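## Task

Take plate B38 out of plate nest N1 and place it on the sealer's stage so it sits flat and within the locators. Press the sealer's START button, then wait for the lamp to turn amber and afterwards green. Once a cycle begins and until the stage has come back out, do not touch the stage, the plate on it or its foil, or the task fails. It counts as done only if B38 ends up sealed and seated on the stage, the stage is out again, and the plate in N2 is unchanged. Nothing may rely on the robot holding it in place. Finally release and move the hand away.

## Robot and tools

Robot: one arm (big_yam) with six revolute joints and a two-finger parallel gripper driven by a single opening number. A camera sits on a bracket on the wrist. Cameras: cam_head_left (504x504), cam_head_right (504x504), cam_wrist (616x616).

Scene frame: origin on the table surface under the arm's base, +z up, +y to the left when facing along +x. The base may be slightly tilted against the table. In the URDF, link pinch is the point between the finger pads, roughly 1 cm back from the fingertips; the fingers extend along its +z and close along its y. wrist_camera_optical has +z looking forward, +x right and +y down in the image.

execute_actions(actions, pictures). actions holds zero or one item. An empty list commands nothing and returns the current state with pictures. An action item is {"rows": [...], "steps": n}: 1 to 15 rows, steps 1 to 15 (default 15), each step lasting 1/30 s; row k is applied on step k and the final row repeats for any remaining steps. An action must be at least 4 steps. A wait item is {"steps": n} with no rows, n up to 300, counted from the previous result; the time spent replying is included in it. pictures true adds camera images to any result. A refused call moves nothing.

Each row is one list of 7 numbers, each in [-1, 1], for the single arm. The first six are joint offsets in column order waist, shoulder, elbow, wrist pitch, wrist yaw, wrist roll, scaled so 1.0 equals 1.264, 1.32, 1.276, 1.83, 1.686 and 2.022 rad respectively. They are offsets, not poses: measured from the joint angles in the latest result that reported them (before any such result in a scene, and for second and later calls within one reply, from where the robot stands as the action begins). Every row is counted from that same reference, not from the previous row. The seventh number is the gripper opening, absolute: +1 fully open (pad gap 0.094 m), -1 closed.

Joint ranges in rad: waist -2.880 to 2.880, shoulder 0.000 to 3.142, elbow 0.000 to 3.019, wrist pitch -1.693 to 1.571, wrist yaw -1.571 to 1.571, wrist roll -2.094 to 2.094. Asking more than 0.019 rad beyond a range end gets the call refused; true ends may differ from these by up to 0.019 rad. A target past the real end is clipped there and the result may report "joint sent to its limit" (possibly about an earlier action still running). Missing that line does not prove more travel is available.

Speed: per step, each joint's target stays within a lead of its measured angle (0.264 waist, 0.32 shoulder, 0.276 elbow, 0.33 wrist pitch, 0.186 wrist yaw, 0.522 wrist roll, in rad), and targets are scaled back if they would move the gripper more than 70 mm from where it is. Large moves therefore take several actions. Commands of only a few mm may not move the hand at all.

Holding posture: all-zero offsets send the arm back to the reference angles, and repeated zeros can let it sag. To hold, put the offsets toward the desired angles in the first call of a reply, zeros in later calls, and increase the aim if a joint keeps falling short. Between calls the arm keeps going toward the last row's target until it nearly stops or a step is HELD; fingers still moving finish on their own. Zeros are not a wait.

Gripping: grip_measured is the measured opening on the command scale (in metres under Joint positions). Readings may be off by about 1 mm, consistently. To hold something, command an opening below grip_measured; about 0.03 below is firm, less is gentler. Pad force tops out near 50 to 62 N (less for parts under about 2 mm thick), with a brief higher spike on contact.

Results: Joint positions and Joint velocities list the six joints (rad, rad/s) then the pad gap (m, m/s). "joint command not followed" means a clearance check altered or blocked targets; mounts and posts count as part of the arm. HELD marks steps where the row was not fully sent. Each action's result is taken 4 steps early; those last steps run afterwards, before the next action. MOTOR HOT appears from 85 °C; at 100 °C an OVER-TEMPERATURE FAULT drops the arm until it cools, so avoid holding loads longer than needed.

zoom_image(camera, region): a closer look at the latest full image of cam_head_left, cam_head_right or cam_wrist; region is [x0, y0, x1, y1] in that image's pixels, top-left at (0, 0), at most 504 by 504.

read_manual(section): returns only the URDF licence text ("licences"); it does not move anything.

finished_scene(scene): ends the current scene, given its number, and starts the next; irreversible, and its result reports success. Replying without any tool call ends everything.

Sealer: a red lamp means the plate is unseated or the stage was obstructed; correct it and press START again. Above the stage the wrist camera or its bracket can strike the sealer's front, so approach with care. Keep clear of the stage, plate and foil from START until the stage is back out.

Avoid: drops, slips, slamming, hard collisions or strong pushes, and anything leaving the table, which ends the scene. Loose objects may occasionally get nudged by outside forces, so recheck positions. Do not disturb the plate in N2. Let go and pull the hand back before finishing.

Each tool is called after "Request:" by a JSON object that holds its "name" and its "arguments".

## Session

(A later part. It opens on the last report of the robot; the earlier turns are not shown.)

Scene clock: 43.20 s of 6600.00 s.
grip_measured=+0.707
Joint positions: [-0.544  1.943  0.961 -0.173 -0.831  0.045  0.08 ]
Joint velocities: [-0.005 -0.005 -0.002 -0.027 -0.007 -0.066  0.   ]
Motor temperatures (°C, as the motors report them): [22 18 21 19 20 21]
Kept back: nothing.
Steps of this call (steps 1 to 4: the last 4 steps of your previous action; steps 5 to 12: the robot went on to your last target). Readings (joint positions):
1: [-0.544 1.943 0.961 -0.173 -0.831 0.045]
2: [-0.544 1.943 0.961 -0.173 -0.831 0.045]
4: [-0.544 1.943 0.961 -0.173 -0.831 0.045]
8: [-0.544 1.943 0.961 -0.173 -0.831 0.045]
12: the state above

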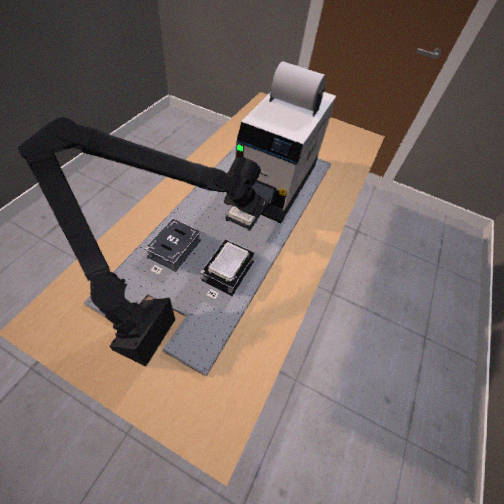

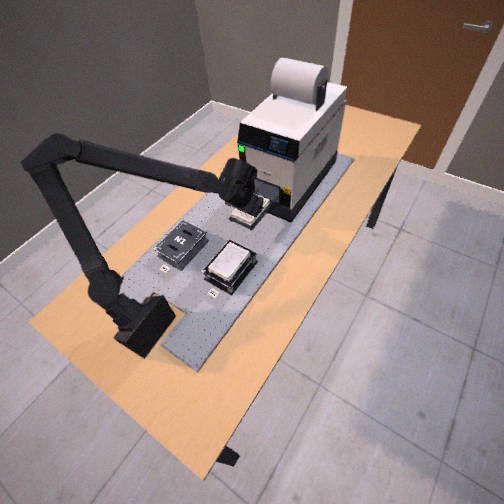

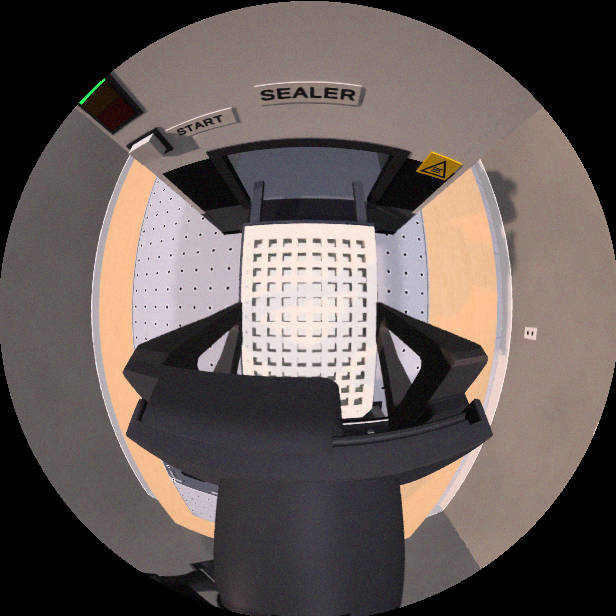

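Request:
{"name": "execute_actions", "arguments": {"actions": [{"rows": [[0.004,0.003,-0.001,0.005,0.001,0.003,0.69],[0.008,0.006,-0.002,0.010,0.002,0.006,0.69],[0.011,0.009,-0.004,0.014,0.003,0.008,0.69],[0.014,0.011,-0.006,0.018,0.004,0.010,0.69],[0.016,0.013,-0.007,0.021,0.0045,0.012,0.69],[0.018,0.0145,-0.0085,0.024,0.005,0.013,0.69],[0.0198,0.016,-0.0097,0.0263,0.0052,0.0142,0.69]], "steps": 15}], "pictures": false}}

Request:
{"name": "execute_actions", "arguments": {"actions": [{"steps": 14}], "pictures": true}}

Scene clock: 45.07 s of 6600.00 s.
grip_measured=+0.707
Joint positions: [-0.542  1.947  0.955 -0.141 -0.825  0.059  0.08 ]
Joint velocities: [ 0.005  0.005 -0.012  0.002 -0.007  0.037 -0.   ]
Motor temperatures (°C, as the motors report them): [22 18 21 19 20 21]
Steps of this call (steps 1 to 15: the robot went on to your last target; steps 16 to 45: nothing new was sent; steps 46 to 56: the first 11 steps of this action). Readings (joint positions):
46: [-0.544 1.943 0.961 -0.173 -0.831 0.045]
47: [-0.544 1.943 0.961 -0.173 -0.831 0.045]
49: [-0.544 1.943 0.961 -0.166 -0.828 0.048]
53: [-0.544 1.944 0.957 -0.146 -0.825 0.056]
56: the state above

Scene clock: 45.53 s of 6600.00 s.
grip_measured=+0.707
Joint positions: [-0.542  1.949  0.953 -0.141 -0.825  0.063  0.08 ]
Joint velocities: [ 0.015  0.005  0.002  0.007 -0.066 -0.081 -0.   ]
Motor temperatures (°C, as the motors report them): [22 18 21 19 20 21]
Kept back: nothing.
Steps of this call (steps 1 to 4: the last 4 steps of your previous action; steps 5 to 14: the robot went on to your last target). Readings (joint positions):
1: [-0.542 1.947 0.954 -0.141 -0.825 0.060]
2: [-0.542 1.948 0.954 -0.141 -0.825 0.061]
4: [-0.542 1.949 0.953 -0.141 -0.825 0.062]
8: [-0.542 1.949 0.953 -0.141 -0.825 0.062]
14: the state above

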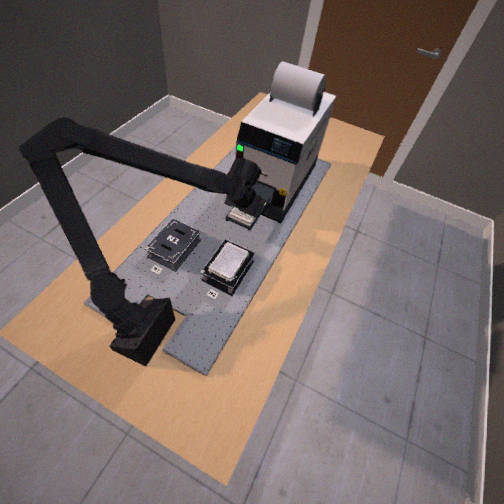

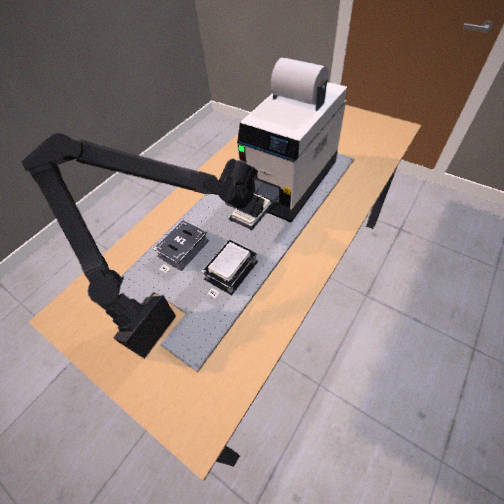

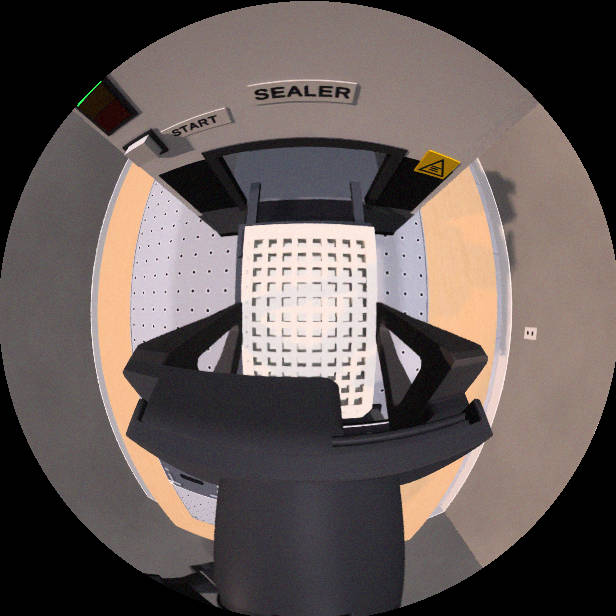

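Request:
{"name": "execute_actions", "arguments": {"actions": [{"rows": [[0.018,0.011,0.002,0.008,0.001,0.005,0.69],[0.021,0.012,0.002,0.009,0.001,0.005,0.69],[0.024,0.0135,0.002,0.010,0.001,0.0055,0.69],[0.027,0.0145,0.002,0.0104,0.001,0.0055,0.69]], "steps": 15}], "pictures": false}}

Request:
{"name": "execute_actions", "arguments": {"actions": [{"steps": 10}], "pictures": true}}

Scene clock: 46.17 s of 6600.00 s.
grip_measured=+0.707
Joint positions: [-0.532  1.95   0.953 -0.135 -0.823  0.065  0.08 ]
Joint velocities: [-0.005 -0.005 -0.002  0.007 -0.022 -0.051 -0.   ]
Motor temperatures (°C, as the motors report them): [22 18 21 19 20 21]
Steps of this call (steps 1 to 8: the robot went on to your last target; steps 9 to 19: the first 11 steps of this action). Readings (joint positions):
9: [-0.542 1.949 0.953 -0.141 -0.825 0.063]
10: [-0.541 1.949 0.953 -0.141 -0.825 0.063]
12: [-0.540 1.949 0.953 -0.140 -0.824 0.063]
16: [-0.534 1.949 0.953 -0.135 -0.824 0.064]
19: the state above

Scene clock: 46.50 s of 6600.00 s.
grip_measured=+0.707
Joint positions: [-0.532  1.95   0.953 -0.135 -0.823  0.065  0.08 ]
Joint velocities: [ 0.005  0.015  0.002 -0.002 -0.007  0.007 -0.   ]
Motor temperatures (°C, as the motors report them): [22 18 21 19 20 21]
Kept back: nothing.
Steps of this call (steps 1 to 4: the last 4 steps of your previous action; steps 5 to 10: the robot went on to your last target). Readings (joint positions):
1: [-0.532 1.950 0.953 -0.135 -0.823 0.065]
2: [-0.532 1.950 0.953 -0.135 -0.823 0.065]
4: [-0.532 1.950 0.953 -0.135 -0.823 0.065]
8: [-0.532 1.950 0.953 -0.135 -0.823 0.065]
10: the state above

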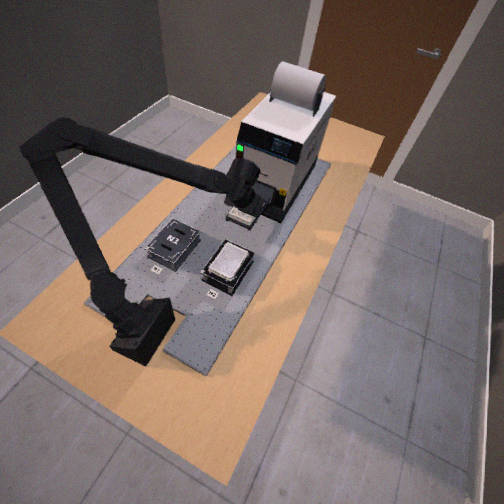

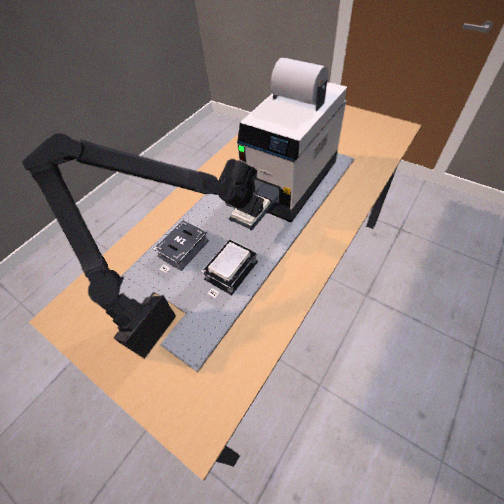

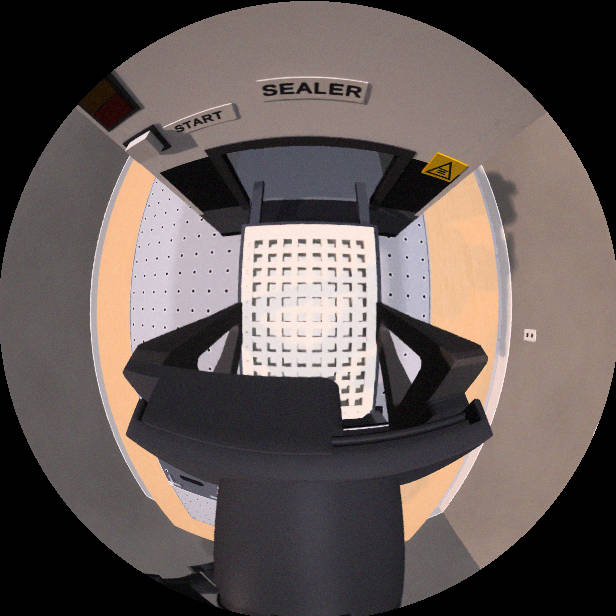

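Request:
{"name": "zoom_image", "arguments": {"camera": "cam_wrist", "region": [220, 170, 400, 310]}}

Request:
{"name": "zoom_image", "arguments": {"camera": "cam_wrist", "region": [320, 360, 420, 450]}}

Request:
{"name": "zoom_image", "arguments": {"camera": "cam_head_right", "region": [220, 180, 300, 240]}}

Region (220, 170, 400, 310) of cam_wrist's 616x616 image, scaled by 2.800, with more detail than that image has.

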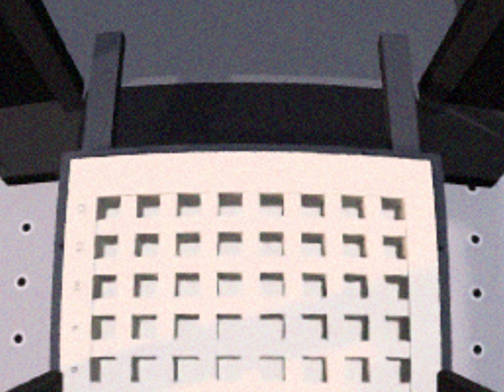

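Region (320, 360, 420, 450) of cam_wrist's 616x616 image, scaled by 5.040, with more detail than that image has; it fills the top 454 rows of this view, and the rest is white.

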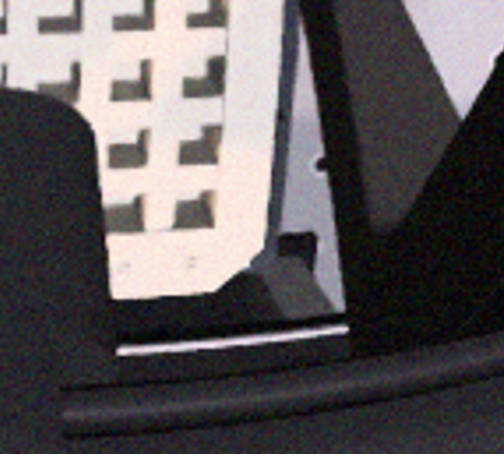

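Region (220, 180, 300, 240) of cam_head_right's 504x504 image, scaled by 6.300, with more detail than that image has; it fills the top 378 rows of this view, and the rest is white.

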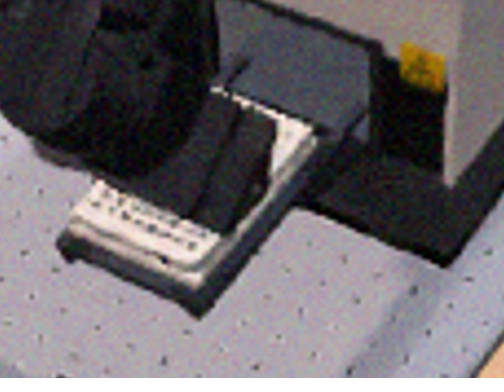

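Request:
{"name": "execute_actions", "arguments": {"actions": [{"rows": [[0.018,0.013,-0.002,0.008,0.0,0.005,0.69],[0.020,0.0145,-0.004,0.010,0.0005,0.006,0.69],[0.022,0.016,-0.006,0.012,0.001,0.007,0.69],[0.0235,0.017,-0.007,0.014,0.0015,0.008,0.69],[0.0243,0.0175,-0.0081,0.0164,0.002,0.0089,0.69]], "steps": 15}], "pictures": false}}

Request:
{"name": "execute_actions", "arguments": {"actions": [{"steps": 10}], "pictures": true}}

Scene clock: 48.27 s of 6600.00 s.
grip_measured=+0.707
Joint positions: [-0.527  1.955  0.95  -0.118 -0.821  0.074  0.08 ]
Joint velocities: [-0.005 -0.005 -0.002 -0.002  0.051 -0.007  0.001]
Motor temperatures (°C, as the motors report them): [22 18 21 19 20 21]
Steps of this call (steps 1 to 15: the robot went on to your last target; steps 16 to 42: nothing new was sent; steps 43 to 53: the first 11 steps of this action). Readings (joint positions):
43: [-0.532 1.950 0.953 -0.134 -0.823 0.065]
44: [-0.532 1.950 0.953 -0.133 -0.823 0.066]
46: [-0.531 1.951 0.953 -0.129 -0.823 0.068]
50: [-0.527 1.955 0.950 -0.120 -0.821 0.072]
53: the state above

Scene clock: 48.60 s of 6600.00 s.
grip_measured=+0.707
Joint positions: [-0.527  1.955  0.95  -0.118 -0.821  0.074  0.08 ]
Joint velocities: [-0.015 -0.015 -0.002 -0.002 -0.007  0.007 -0.   ]
Motor temperatures (°C, as the motors report them): [22 18 21 19 20 21]
Kept back: nothing.
Steps of this call (steps 1 to 4: the last 4 steps of your previous action; steps 5 to 10: the robot went on to your last target). Readings (joint positions):
1: [-0.527 1.955 0.950 -0.118 -0.821 0.074]
2: [-0.527 1.955 0.950 -0.118 -0.821 0.074]
4: [-0.527 1.955 0.950 -0.118 -0.821 0.074]
8: [-0.527 1.955 0.950 -0.118 -0.821 0.074]
10: the state above

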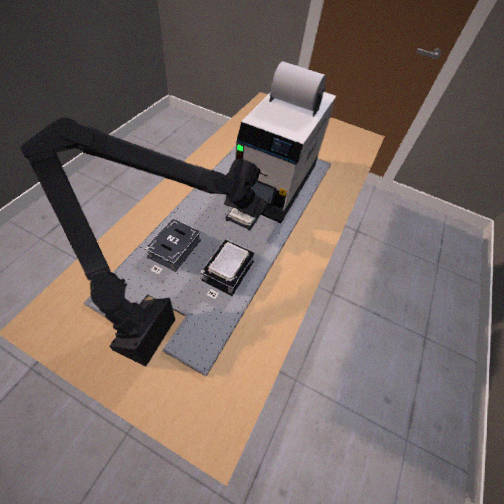

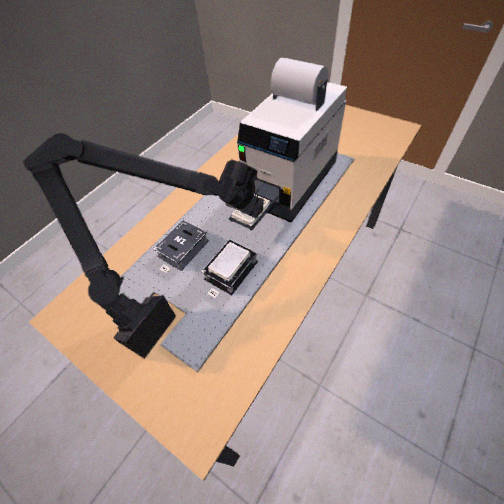

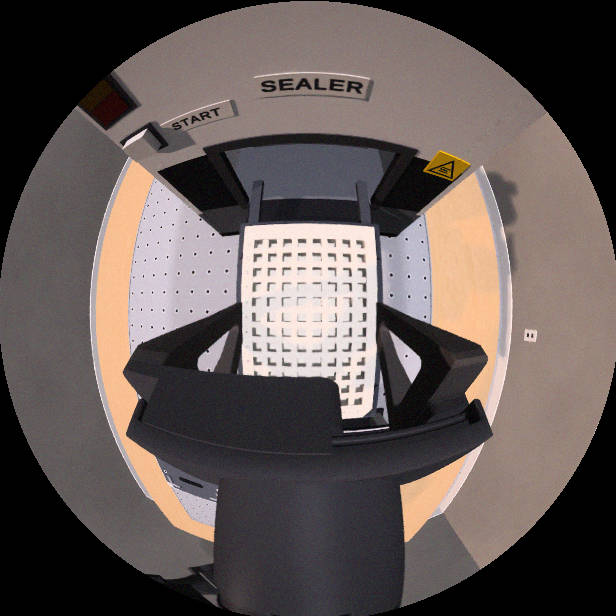

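Request:
{"name": "zoom_image", "arguments": {"camera": "cam_wrist", "region": [220, 170, 400, 310]}}

Request:
{"name": "zoom_image", "arguments": {"camera": "cam_wrist", "region": [320, 360, 420, 450]}}

Region (220, 170, 400, 310) of cam_wrist's 616x616 image, scaled by 2.800, with more detail than that image has.

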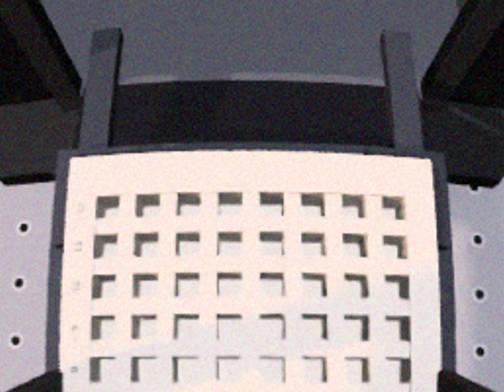

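Region (320, 360, 420, 450) of cam_wrist's 616x616 image, scaled by 5.040, with more detail than that image has; it fills the top 454 rows of this view, and the rest is white.

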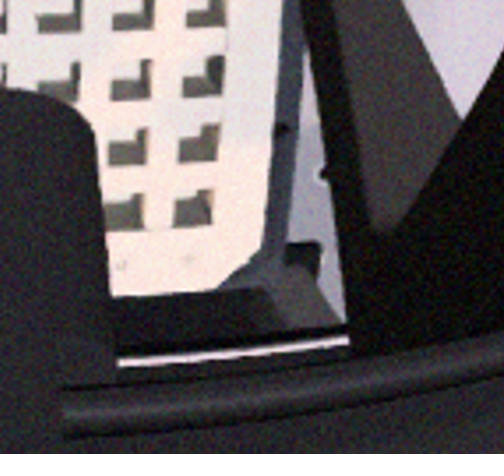

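Request:
{"name": "execute_actions", "arguments": {"actions": [{"rows": [[0.019,0.014,-0.005,0.007,0.0,0.0045,0.69],[0.021,0.0155,-0.006,0.008,0.0,0.005,0.69],[0.0225,0.017,-0.007,0.0085,0.0,0.0055,0.69],[0.0237,0.0183,-0.0075,0.009,0.0,0.006,0.69],[0.0246,0.0194,-0.0075,0.0095,0.0,0.0062,0.69]], "steps": 15}], "pictures": false}}

Request:
{"name": "execute_actions", "arguments": {"actions": [{"steps": 8}], "pictures": true}}

Scene clock: 49.80 s of 6600.00 s.
grip_measured=+0.707
Joint positions: [-0.526  1.956  0.95  -0.115 -0.821  0.077  0.08 ]
Joint velocities: [-0.005 -0.005 -0.002  0.012 -0.007  0.051  0.   ]
Motor temperatures (°C, as the motors report them): [22 18 21 19 20 21]
Steps of this call (steps 1 to 15: the robot went on to your last target; steps 16 to 25: nothing new was sent; steps 26 to 36: the first 11 steps of this action). Readings (joint positions):
26: [-0.527 1.955 0.950 -0.118 -0.821 0.074]
27: [-0.527 1.955 0.950 -0.118 -0.821 0.074]
29: [-0.527 1.955 0.950 -0.117 -0.821 0.075]
33: [-0.526 1.956 0.950 -0.115 -0.821 0.077]
36: the state above

Scene clock: 50.07 s of 6600.00 s.
grip_measured=+0.707
Joint positions: [-0.526  1.956  0.95  -0.115 -0.821  0.077  0.08 ]
Joint velocities: [ 0.005 -0.005  0.022  0.007 -0.066 -0.022 -0.002]
Motor temperatures (°C, as the motors report them): [22 18 21 19 20 21]
Kept back: nothing.
Steps of this call (steps 1 to 4: the last 4 steps of your previous action; steps 5 to 8: the robot went on to your last target). Readings (joint positions):
1: [-0.526 1.956 0.950 -0.115 -0.821 0.077]
2: [-0.526 1.956 0.950 -0.115 -0.821 0.077]
4: [-0.526 1.956 0.950 -0.115 -0.821 0.077]
8: the state above

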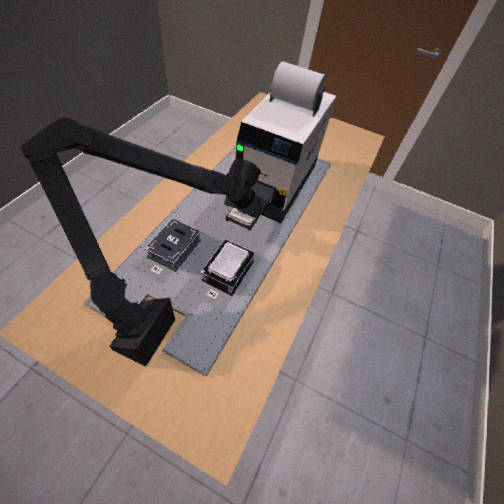

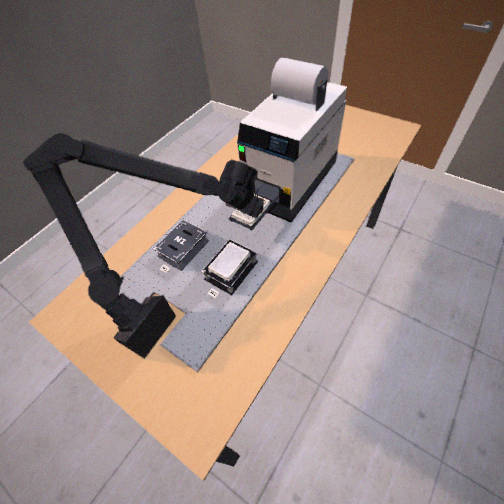

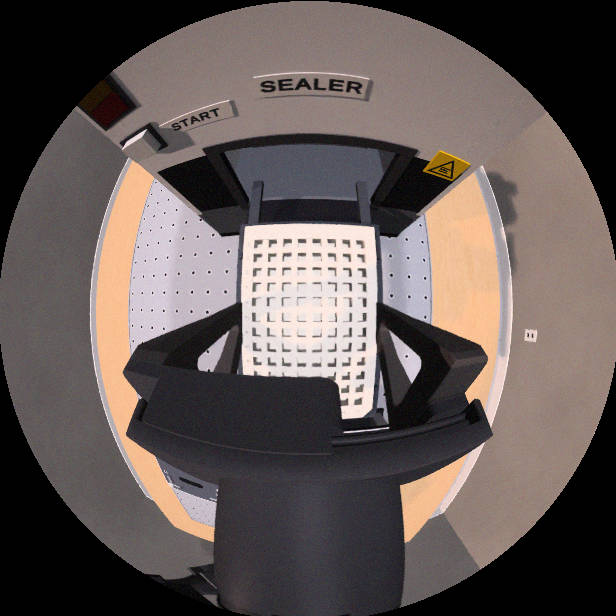

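Request:
{"name": "zoom_image", "arguments": {"camera": "cam_wrist", "region": [220, 170, 400, 310]}}

Request:
{"name": "zoom_image", "arguments": {"camera": "cam_head_right", "region": [220, 180, 300, 240]}}

Request:
{"name": "zoom_image", "arguments": {"camera": "cam_head_left", "region": [210, 180, 290, 240]}}

Request:
{"name": "zoom_image", "arguments": {"camera": "cam_wrist", "region": [320, 360, 420, 450]}}

Region (220, 170, 400, 310) of cam_wrist's 616x616 image, scaled by 2.800, with more detail than that image has.

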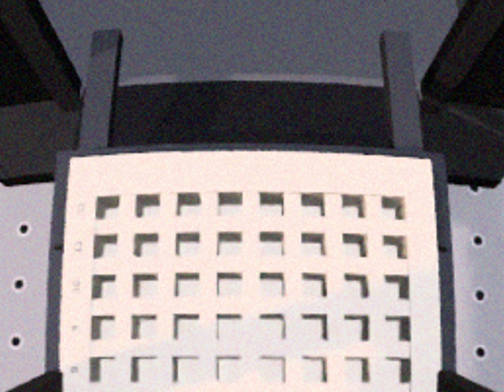

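Region (220, 180, 300, 240) of cam_head_right's 504x504 image, scaled by 6.300, with more detail than that image has; it fills the top 378 rows of this view, and the rest is white.

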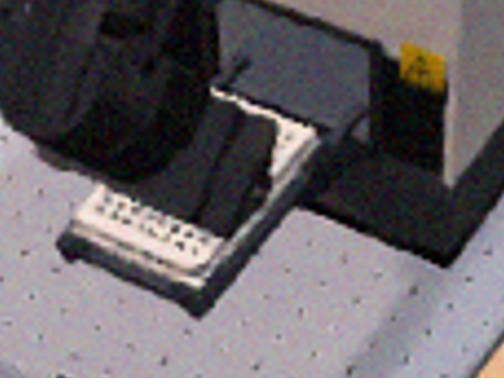

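Region (210, 180, 290, 240) of cam_head_left's 504x504 image, scaled by 6.300, with more detail than that image has; it fills the top 378 rows of this view, and the rest is white.

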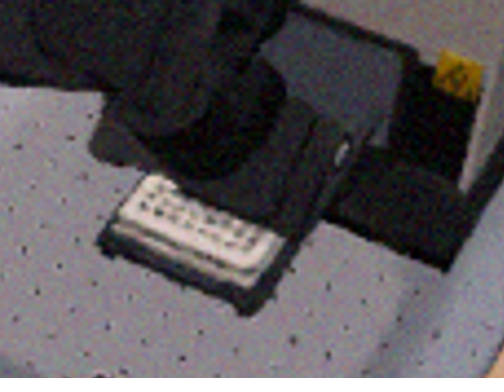

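Region (320, 360, 420, 450) of cam_wrist's 616x616 image, scaled by 5.040, with more detail than that image has; it fills the top 454 rows of this view, and the rest is white.

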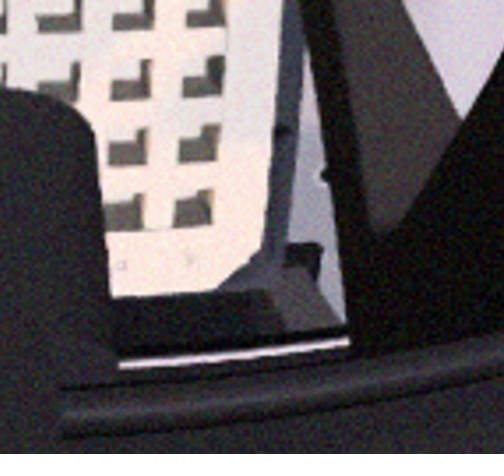

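Request:
{"name": "execute_actions", "arguments": {"actions": [{"rows": [[0.012,0.008,-0.006,0.003,0.0,0.002,0.69],[0.006,0.003,-0.007,0.0,0.0,0.0,0.69],[0.002,0.0,-0.008,0.0,0.0,0.0,0.69],[0.0,0.0,-0.0087,0.0,0.0,0.0,0.69]], "steps": 15}], "pictures": false}}

Request:
{"name": "execute_actions", "arguments": {"actions": [{"steps": 8}], "pictures": true}}

Scene clock: 51.67 s of 6600.00 s.
grip_measured=+0.707
Joint positions: [-0.526  1.956  0.95  -0.115 -0.821  0.077  0.08 ]
Joint velocities: [-0.015  0.015 -0.017  0.002 -0.007 -0.007  0.001]
Motor temperatures (°C, as the motors report them): [22 18 21 19 20 21]
Steps of this call (steps 1 to 15: the robot went on to your last target; steps 16 to 37: nothing new was sent; steps 38 to 48: the first 11 steps of this action). Readings (joint positions):
38: [-0.526 1.956 0.950 -0.115 -0.821 0.077]
39: [-0.526 1.956 0.950 -0.115 -0.821 0.077]
41: [-0.526 1.956 0.950 -0.115 -0.821 0.077]
45: [-0.526 1.956 0.950 -0.115 -0.821 0.077]
48: the state above

Scene clock: 51.93 s of 6600.00 s.
grip_measured=+0.707
Joint positions: [-0.526  1.956  0.95  -0.115 -0.821  0.077  0.08 ]
Joint velocities: [-0.005 -0.015  0.012 -0.002 -0.037  0.007  0.   ]
Motor temperatures (°C, as the motors report them): [22 18 21 19 20 21]
Kept back: nothing.
Steps of this call (steps 1 to 4: the last 4 steps of your previous action; steps 5 to 8: the robot went on to your last target). Readings (joint positions):
1: [-0.526 1.956 0.950 -0.115 -0.821 0.077]
2: [-0.526 1.956 0.950 -0.115 -0.821 0.077]
4: [-0.526 1.956 0.950 -0.115 -0.821 0.077]
8: the state above

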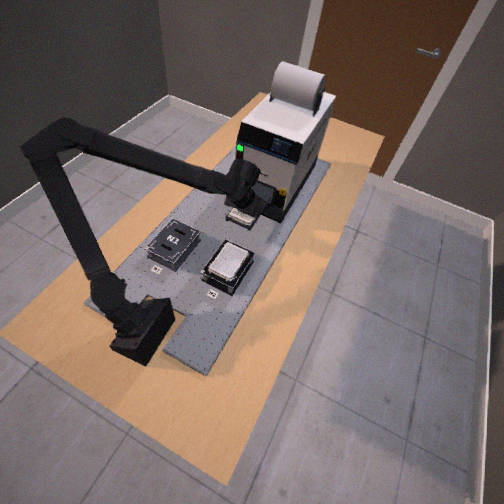

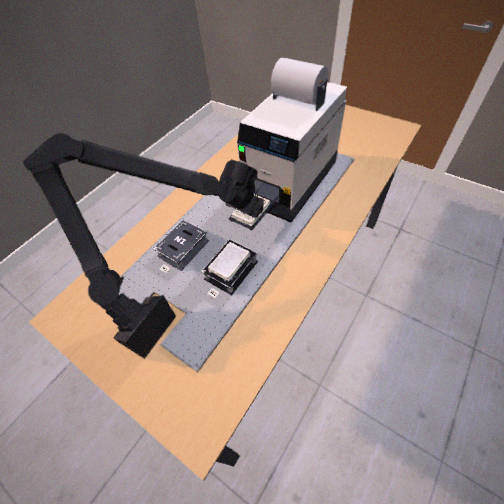

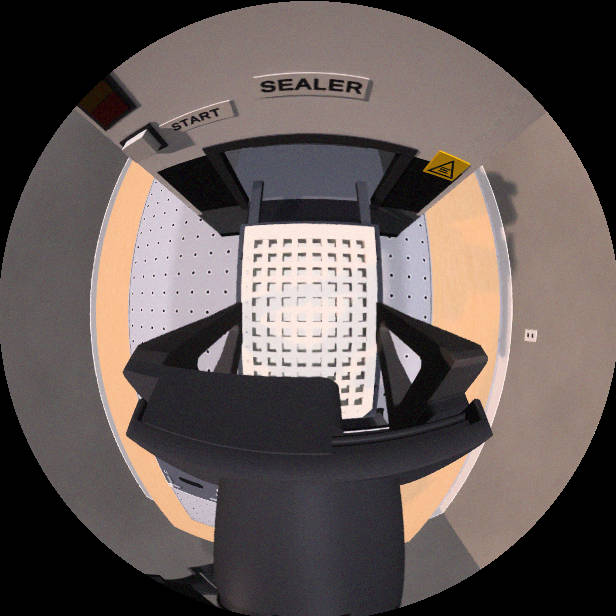

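Request:
{"name": "zoom_image", "arguments": {"camera": "cam_wrist", "region": [230, 205, 310, 275]}}

Request:
{"name": "zoom_image", "arguments": {"camera": "cam_wrist", "region": [310, 205, 390, 275]}}

Request:
{"name": "zoom_image", "arguments": {"camera": "cam_head_right", "region": [225, 195, 275, 235]}}

Region (230, 205, 310, 275) of cam_wrist's 616x616 image, scaled by 6.300, with more detail than that image has; it fills the top 441 rows of this view, and the rest is white.

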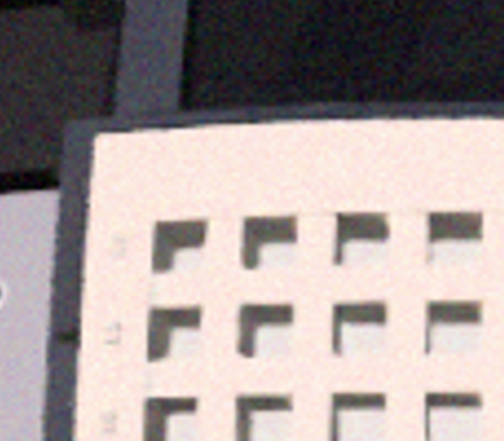

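Region (310, 205, 390, 275) of cam_wrist's 616x616 image, scaled by 6.300, with more detail than that image has; it fills the top 441 rows of this view, and the rest is white.

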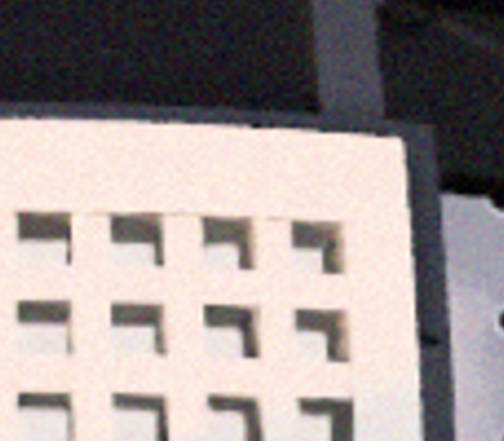

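Region (225, 195, 275, 235) of cam_head_right's 504x504 image, scaled by 10.080, with more detail than that image has; it fills the top 403 rows of this view, and the rest is white.

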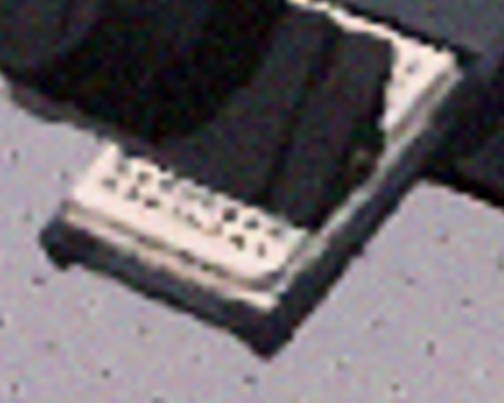

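Request:
{"name": "execute_actions", "arguments": {"actions": [{"rows": [[-0.008,-0.004,0.003,0.0,0.0,0.0,0.69],[-0.012,-0.006,0.003,0.0,0.0,0.0,0.69],[-0.014,-0.008,0.003,0.0,0.0,0.0,0.69],[-0.0158,-0.0091,0.003,0.0,0.0,0.0,0.69],[-0.0158,-0.0091,0.003,-0.002,0.0,0.0,0.69],[-0.0158,-0.0091,0.003,-0.004,0.0,0.0,0.69],[-0.0158,-0.0091,0.003,-0.006,0.0,0.0,0.69],[-0.0158,-0.0091,0.003,-0.0077,0.0,0.0,0.69]], "steps": 15}], "pictures": false}}

Request:
{"name": "execute_actions", "arguments": {"actions": [{"steps": 8}], "pictures": true}}

Scene clock: 54.23 s of 6600.00 s.
grip_measured=+0.707
Joint positions: [-0.528  1.955  0.95  -0.118 -0.821  0.077  0.08 ]
Joint velocities: [ 0.005 -0.005 -0.002 -0.012  0.037  0.022 -0.   ]
Motor temperatures (°C, as the motors report them): [22 18 20 19 19 21]
Steps of this call (steps 1 to 15: the robot went on to your last target; steps 16 to 58: nothing new was sent; steps 59 to 69: the first 11 steps of this action). Readings (joint positions):
59: [-0.527 1.955 0.950 -0.115 -0.821 0.077]
60: [-0.527 1.955 0.950 -0.115 -0.821 0.077]
62: [-0.528 1.955 0.950 -0.115 -0.821 0.077]
66: [-0.528 1.955 0.950 -0.116 -0.821 0.077]
69: the state above

Scene clock: 54.50 s of 6600.00 s.
grip_measured=+0.707
Joint positions: [-0.528  1.955  0.95  -0.118 -0.821  0.077  0.08 ]
Joint velocities: [-0.005 -0.005 -0.012 -0.017  0.066 -0.007  0.001]
Motor temperatures (°C, as the motors report them): [22 18 20 19 19 21]
Kept back: nothing.
Steps of this call (steps 1 to 4: the last 4 steps of your previous action; steps 5 to 8: the robot went on to your last target). Readings (joint positions):
1: [-0.528 1.955 0.950 -0.118 -0.821 0.077]
2: [-0.528 1.955 0.950 -0.118 -0.821 0.077]
4: [-0.528 1.955 0.950 -0.118 -0.821 0.077]
8: the state above

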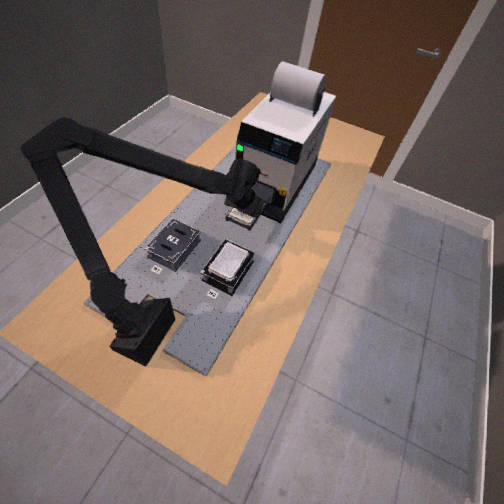

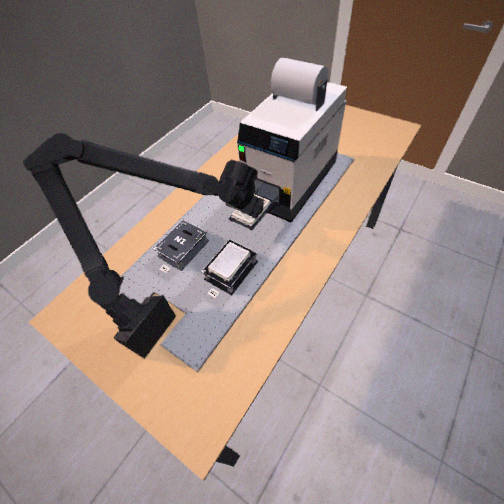

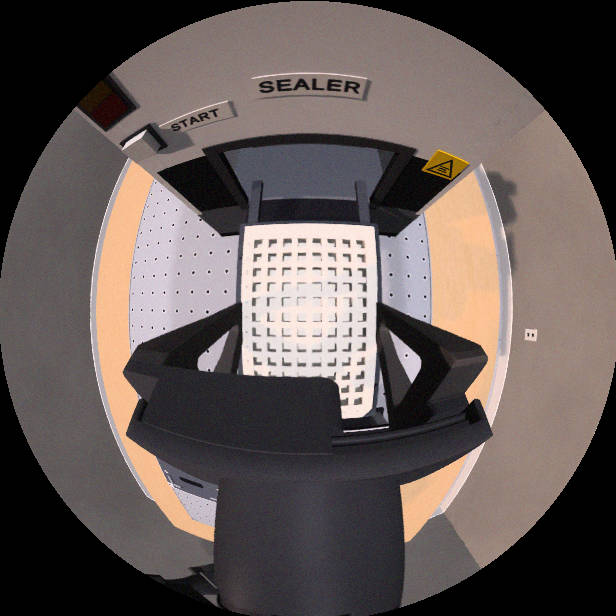

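Request:
{"name": "execute_actions", "arguments": {"actions": [{"rows": [[-0.010,-0.009,-0.002,-0.003,0.0,0.0,0.69],[-0.010,-0.010,-0.004,-0.003,0.0,0.0,0.69],[-0.010,-0.0106,-0.006,-0.003,0.0,0.0,0.69],[-0.010,-0.0106,-0.0075,-0.003,0.0,0.0,0.69],[-0.010,-0.0106,-0.0085,-0.003,0.0,0.0,0.69]], "steps": 15}], "pictures": false}}

Request:
{"name": "execute_actions", "arguments": {"actions": [{"steps": 8}], "pictures": true}}

Scene clock: 55.13 s of 6600.00 s.
grip_measured=+0.707
Joint positions: [-0.528  1.952  0.949 -0.118 -0.821  0.077  0.08 ]
Joint velocities: [ 0.005 -0.005 -0.002 -0.007 -0.066  0.037 -0.   ]
Motor temperatures (°C, as the motors report them): [22 18 20 19 19 21]
Steps of this call (steps 1 to 8: the robot went on to your last target; steps 9 to 19: the first 11 steps of this action). Readings (joint positions):
9: [-0.528 1.954 0.950 -0.118 -0.821 0.077]
10: [-0.528 1.954 0.950 -0.118 -0.821 0.077]
12: [-0.528 1.954 0.950 -0.118 -0.821 0.077]
16: [-0.528 1.952 0.949 -0.118 -0.821 0.077]
19: the state above

Scene clock: 55.40 s of 6600.00 s.
grip_measured=+0.707
Joint positions: [-0.528  1.952  0.949 -0.118 -0.821  0.077  0.08 ]
Joint velocities: [-0.005 -0.015 -0.017  0.002  0.037 -0.007  0.001]
Motor temperatures (°C, as the motors report them): [22 18 20 19 19 21]
Kept back: nothing.
Steps of this call (steps 1 to 4: the last 4 steps of your previous action; steps 5 to 8: the robot went on to your last target). Readings (joint positions):
1: [-0.528 1.952 0.949 -0.118 -0.821 0.077]
2: [-0.528 1.952 0.949 -0.118 -0.821 0.077]
4: [-0.528 1.952 0.949 -0.118 -0.821 0.077]
8: the state above

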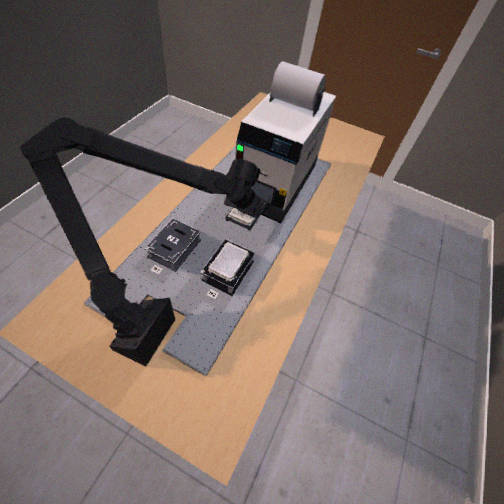

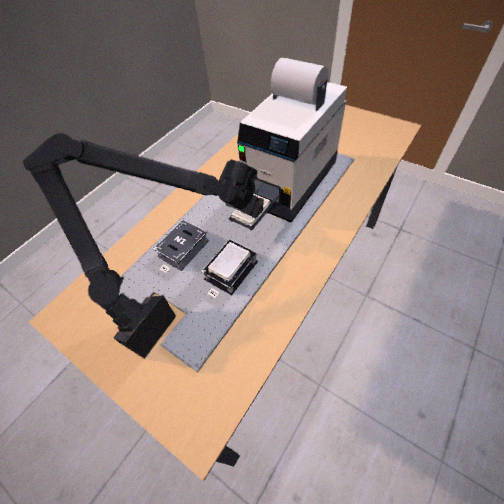

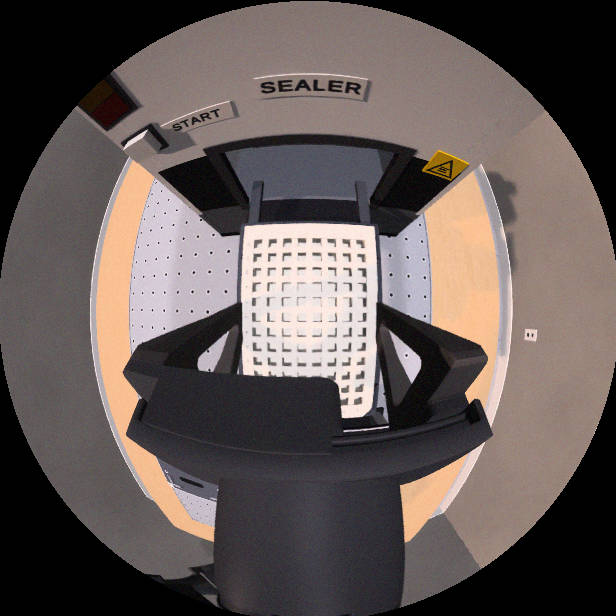

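Request:
{"name": "zoom_image", "arguments": {"camera": "cam_wrist", "region": [230, 205, 310, 275]}}

Request:
{"name": "zoom_image", "arguments": {"camera": "cam_wrist", "region": [310, 205, 390, 275]}}

Request:
{"name": "zoom_image", "arguments": {"camera": "cam_wrist", "region": [330, 360, 410, 430]}}

Region (230, 205, 310, 275) of cam_wrist's 616x616 image, scaled by 6.300, with more detail than that image has; it fills the top 441 rows of this view, and the rest is white.

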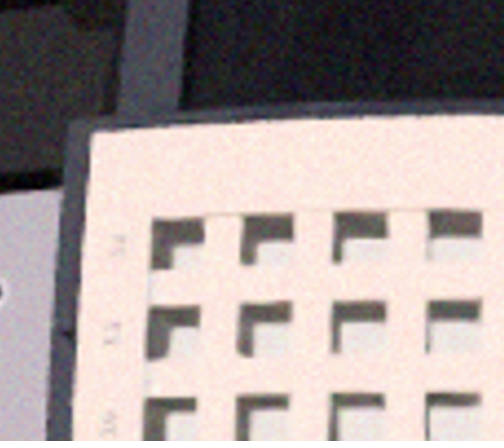

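Region (310, 205, 390, 275) of cam_wrist's 616x616 image, scaled by 6.300, with more detail than that image has; it fills the top 441 rows of this view, and the rest is white.

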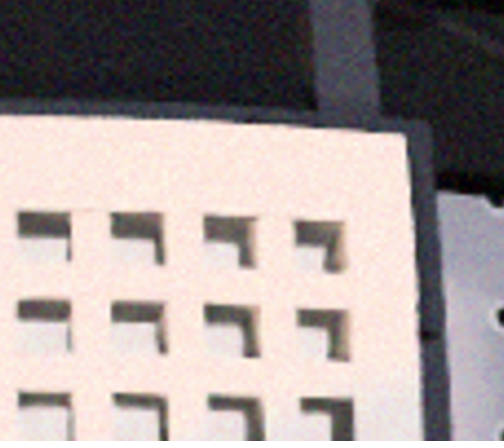

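Region (330, 360, 410, 430) of cam_wrist's 616x616 image, scaled by 6.300, with more detail than that image has; it fills the top 441 rows of this view, and the rest is white.

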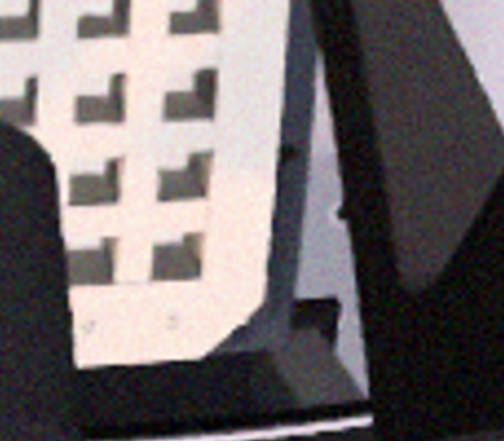

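Request:
{"name": "execute_actions", "arguments": {"actions": [{"rows": [[0.010,0.006,-0.006,0.0,0.0,0.0,0.69],[0.016,0.010,-0.006,0.0,0.0,0.0,0.69],[0.018,0.012,-0.007,0.0,0.0,0.0,0.69],[0.0195,0.0135,-0.007,0.0,0.0,0.0,0.69],[0.0205,0.0148,-0.0075,0.0,0.0,0.0,0.69],[0.0215,0.016,-0.0075,0.0,0.0,0.0,0.69],[0.0225,0.017,-0.008,0.0,0.0,0.0,0.69]], "steps": 15}], "pictures": false}}

Request:
{"name": "execute_actions", "arguments": {"actions": [{"steps": 8}], "pictures": true}}

Scene clock: 57.57 s of 6600.00 s.
grip_measured=+0.707
Joint positions: [-0.527  1.954  0.949 -0.118 -0.82   0.077  0.08 ]
Joint velocities: [-0.015 -0.005 -0.017 -0.012  0.007  0.022  0.001]
Motor temperatures (°C, as the motors report them): [22 18 20 19 19 21]
Steps of this call (steps 1 to 15: the robot went on to your last target; steps 16 to 54: nothing new was sent; steps 55 to 65: the first 11 steps of this action). Readings (joint positions):
55: [-0.528 1.952 0.949 -0.118 -0.821 0.077]
56: [-0.528 1.952 0.949 -0.118 -0.821 0.077]
58: [-0.528 1.952 0.949 -0.118 -0.821 0.077]
62: [-0.527 1.954 0.949 -0.118 -0.821 0.077]
65: the state above

Scene clock: 57.83 s of 6600.00 s.
grip_measured=+0.707
Joint positions: [-0.527  1.954  0.949 -0.118 -0.82   0.077  0.08 ]
Joint velocities: [ 0.015 -0.005 -0.002 -0.002 -0.037 -0.022 -0.001]
Motor temperatures (°C, as the motors report them): [22 18 20 19 19 21]
Kept back: nothing.
Steps of this call (steps 1 to 4: the last 4 steps of your previous action; steps 5 to 8: the robot went on to your last target). Readings (joint positions):
1: [-0.527 1.954 0.949 -0.118 -0.820 0.077]
2: [-0.527 1.954 0.949 -0.118 -0.820 0.077]
4: [-0.527 1.954 0.949 -0.118 -0.820 0.077]
8: the state above

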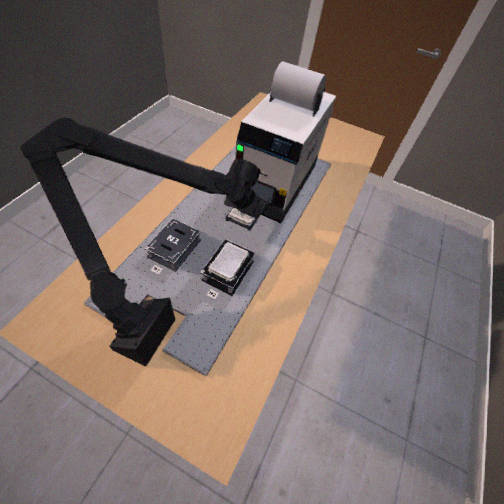

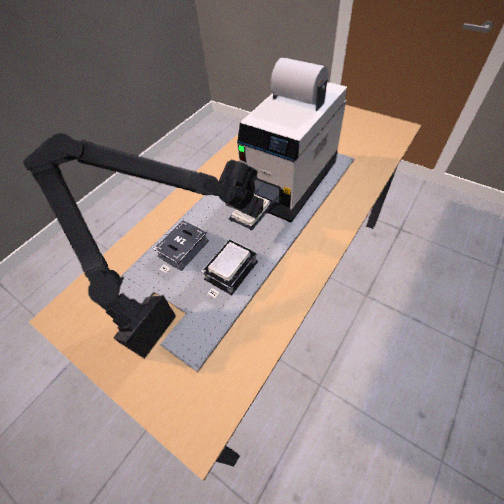

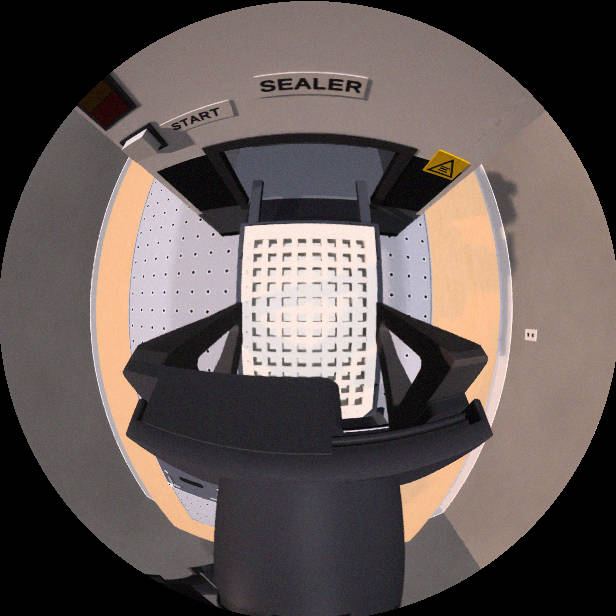

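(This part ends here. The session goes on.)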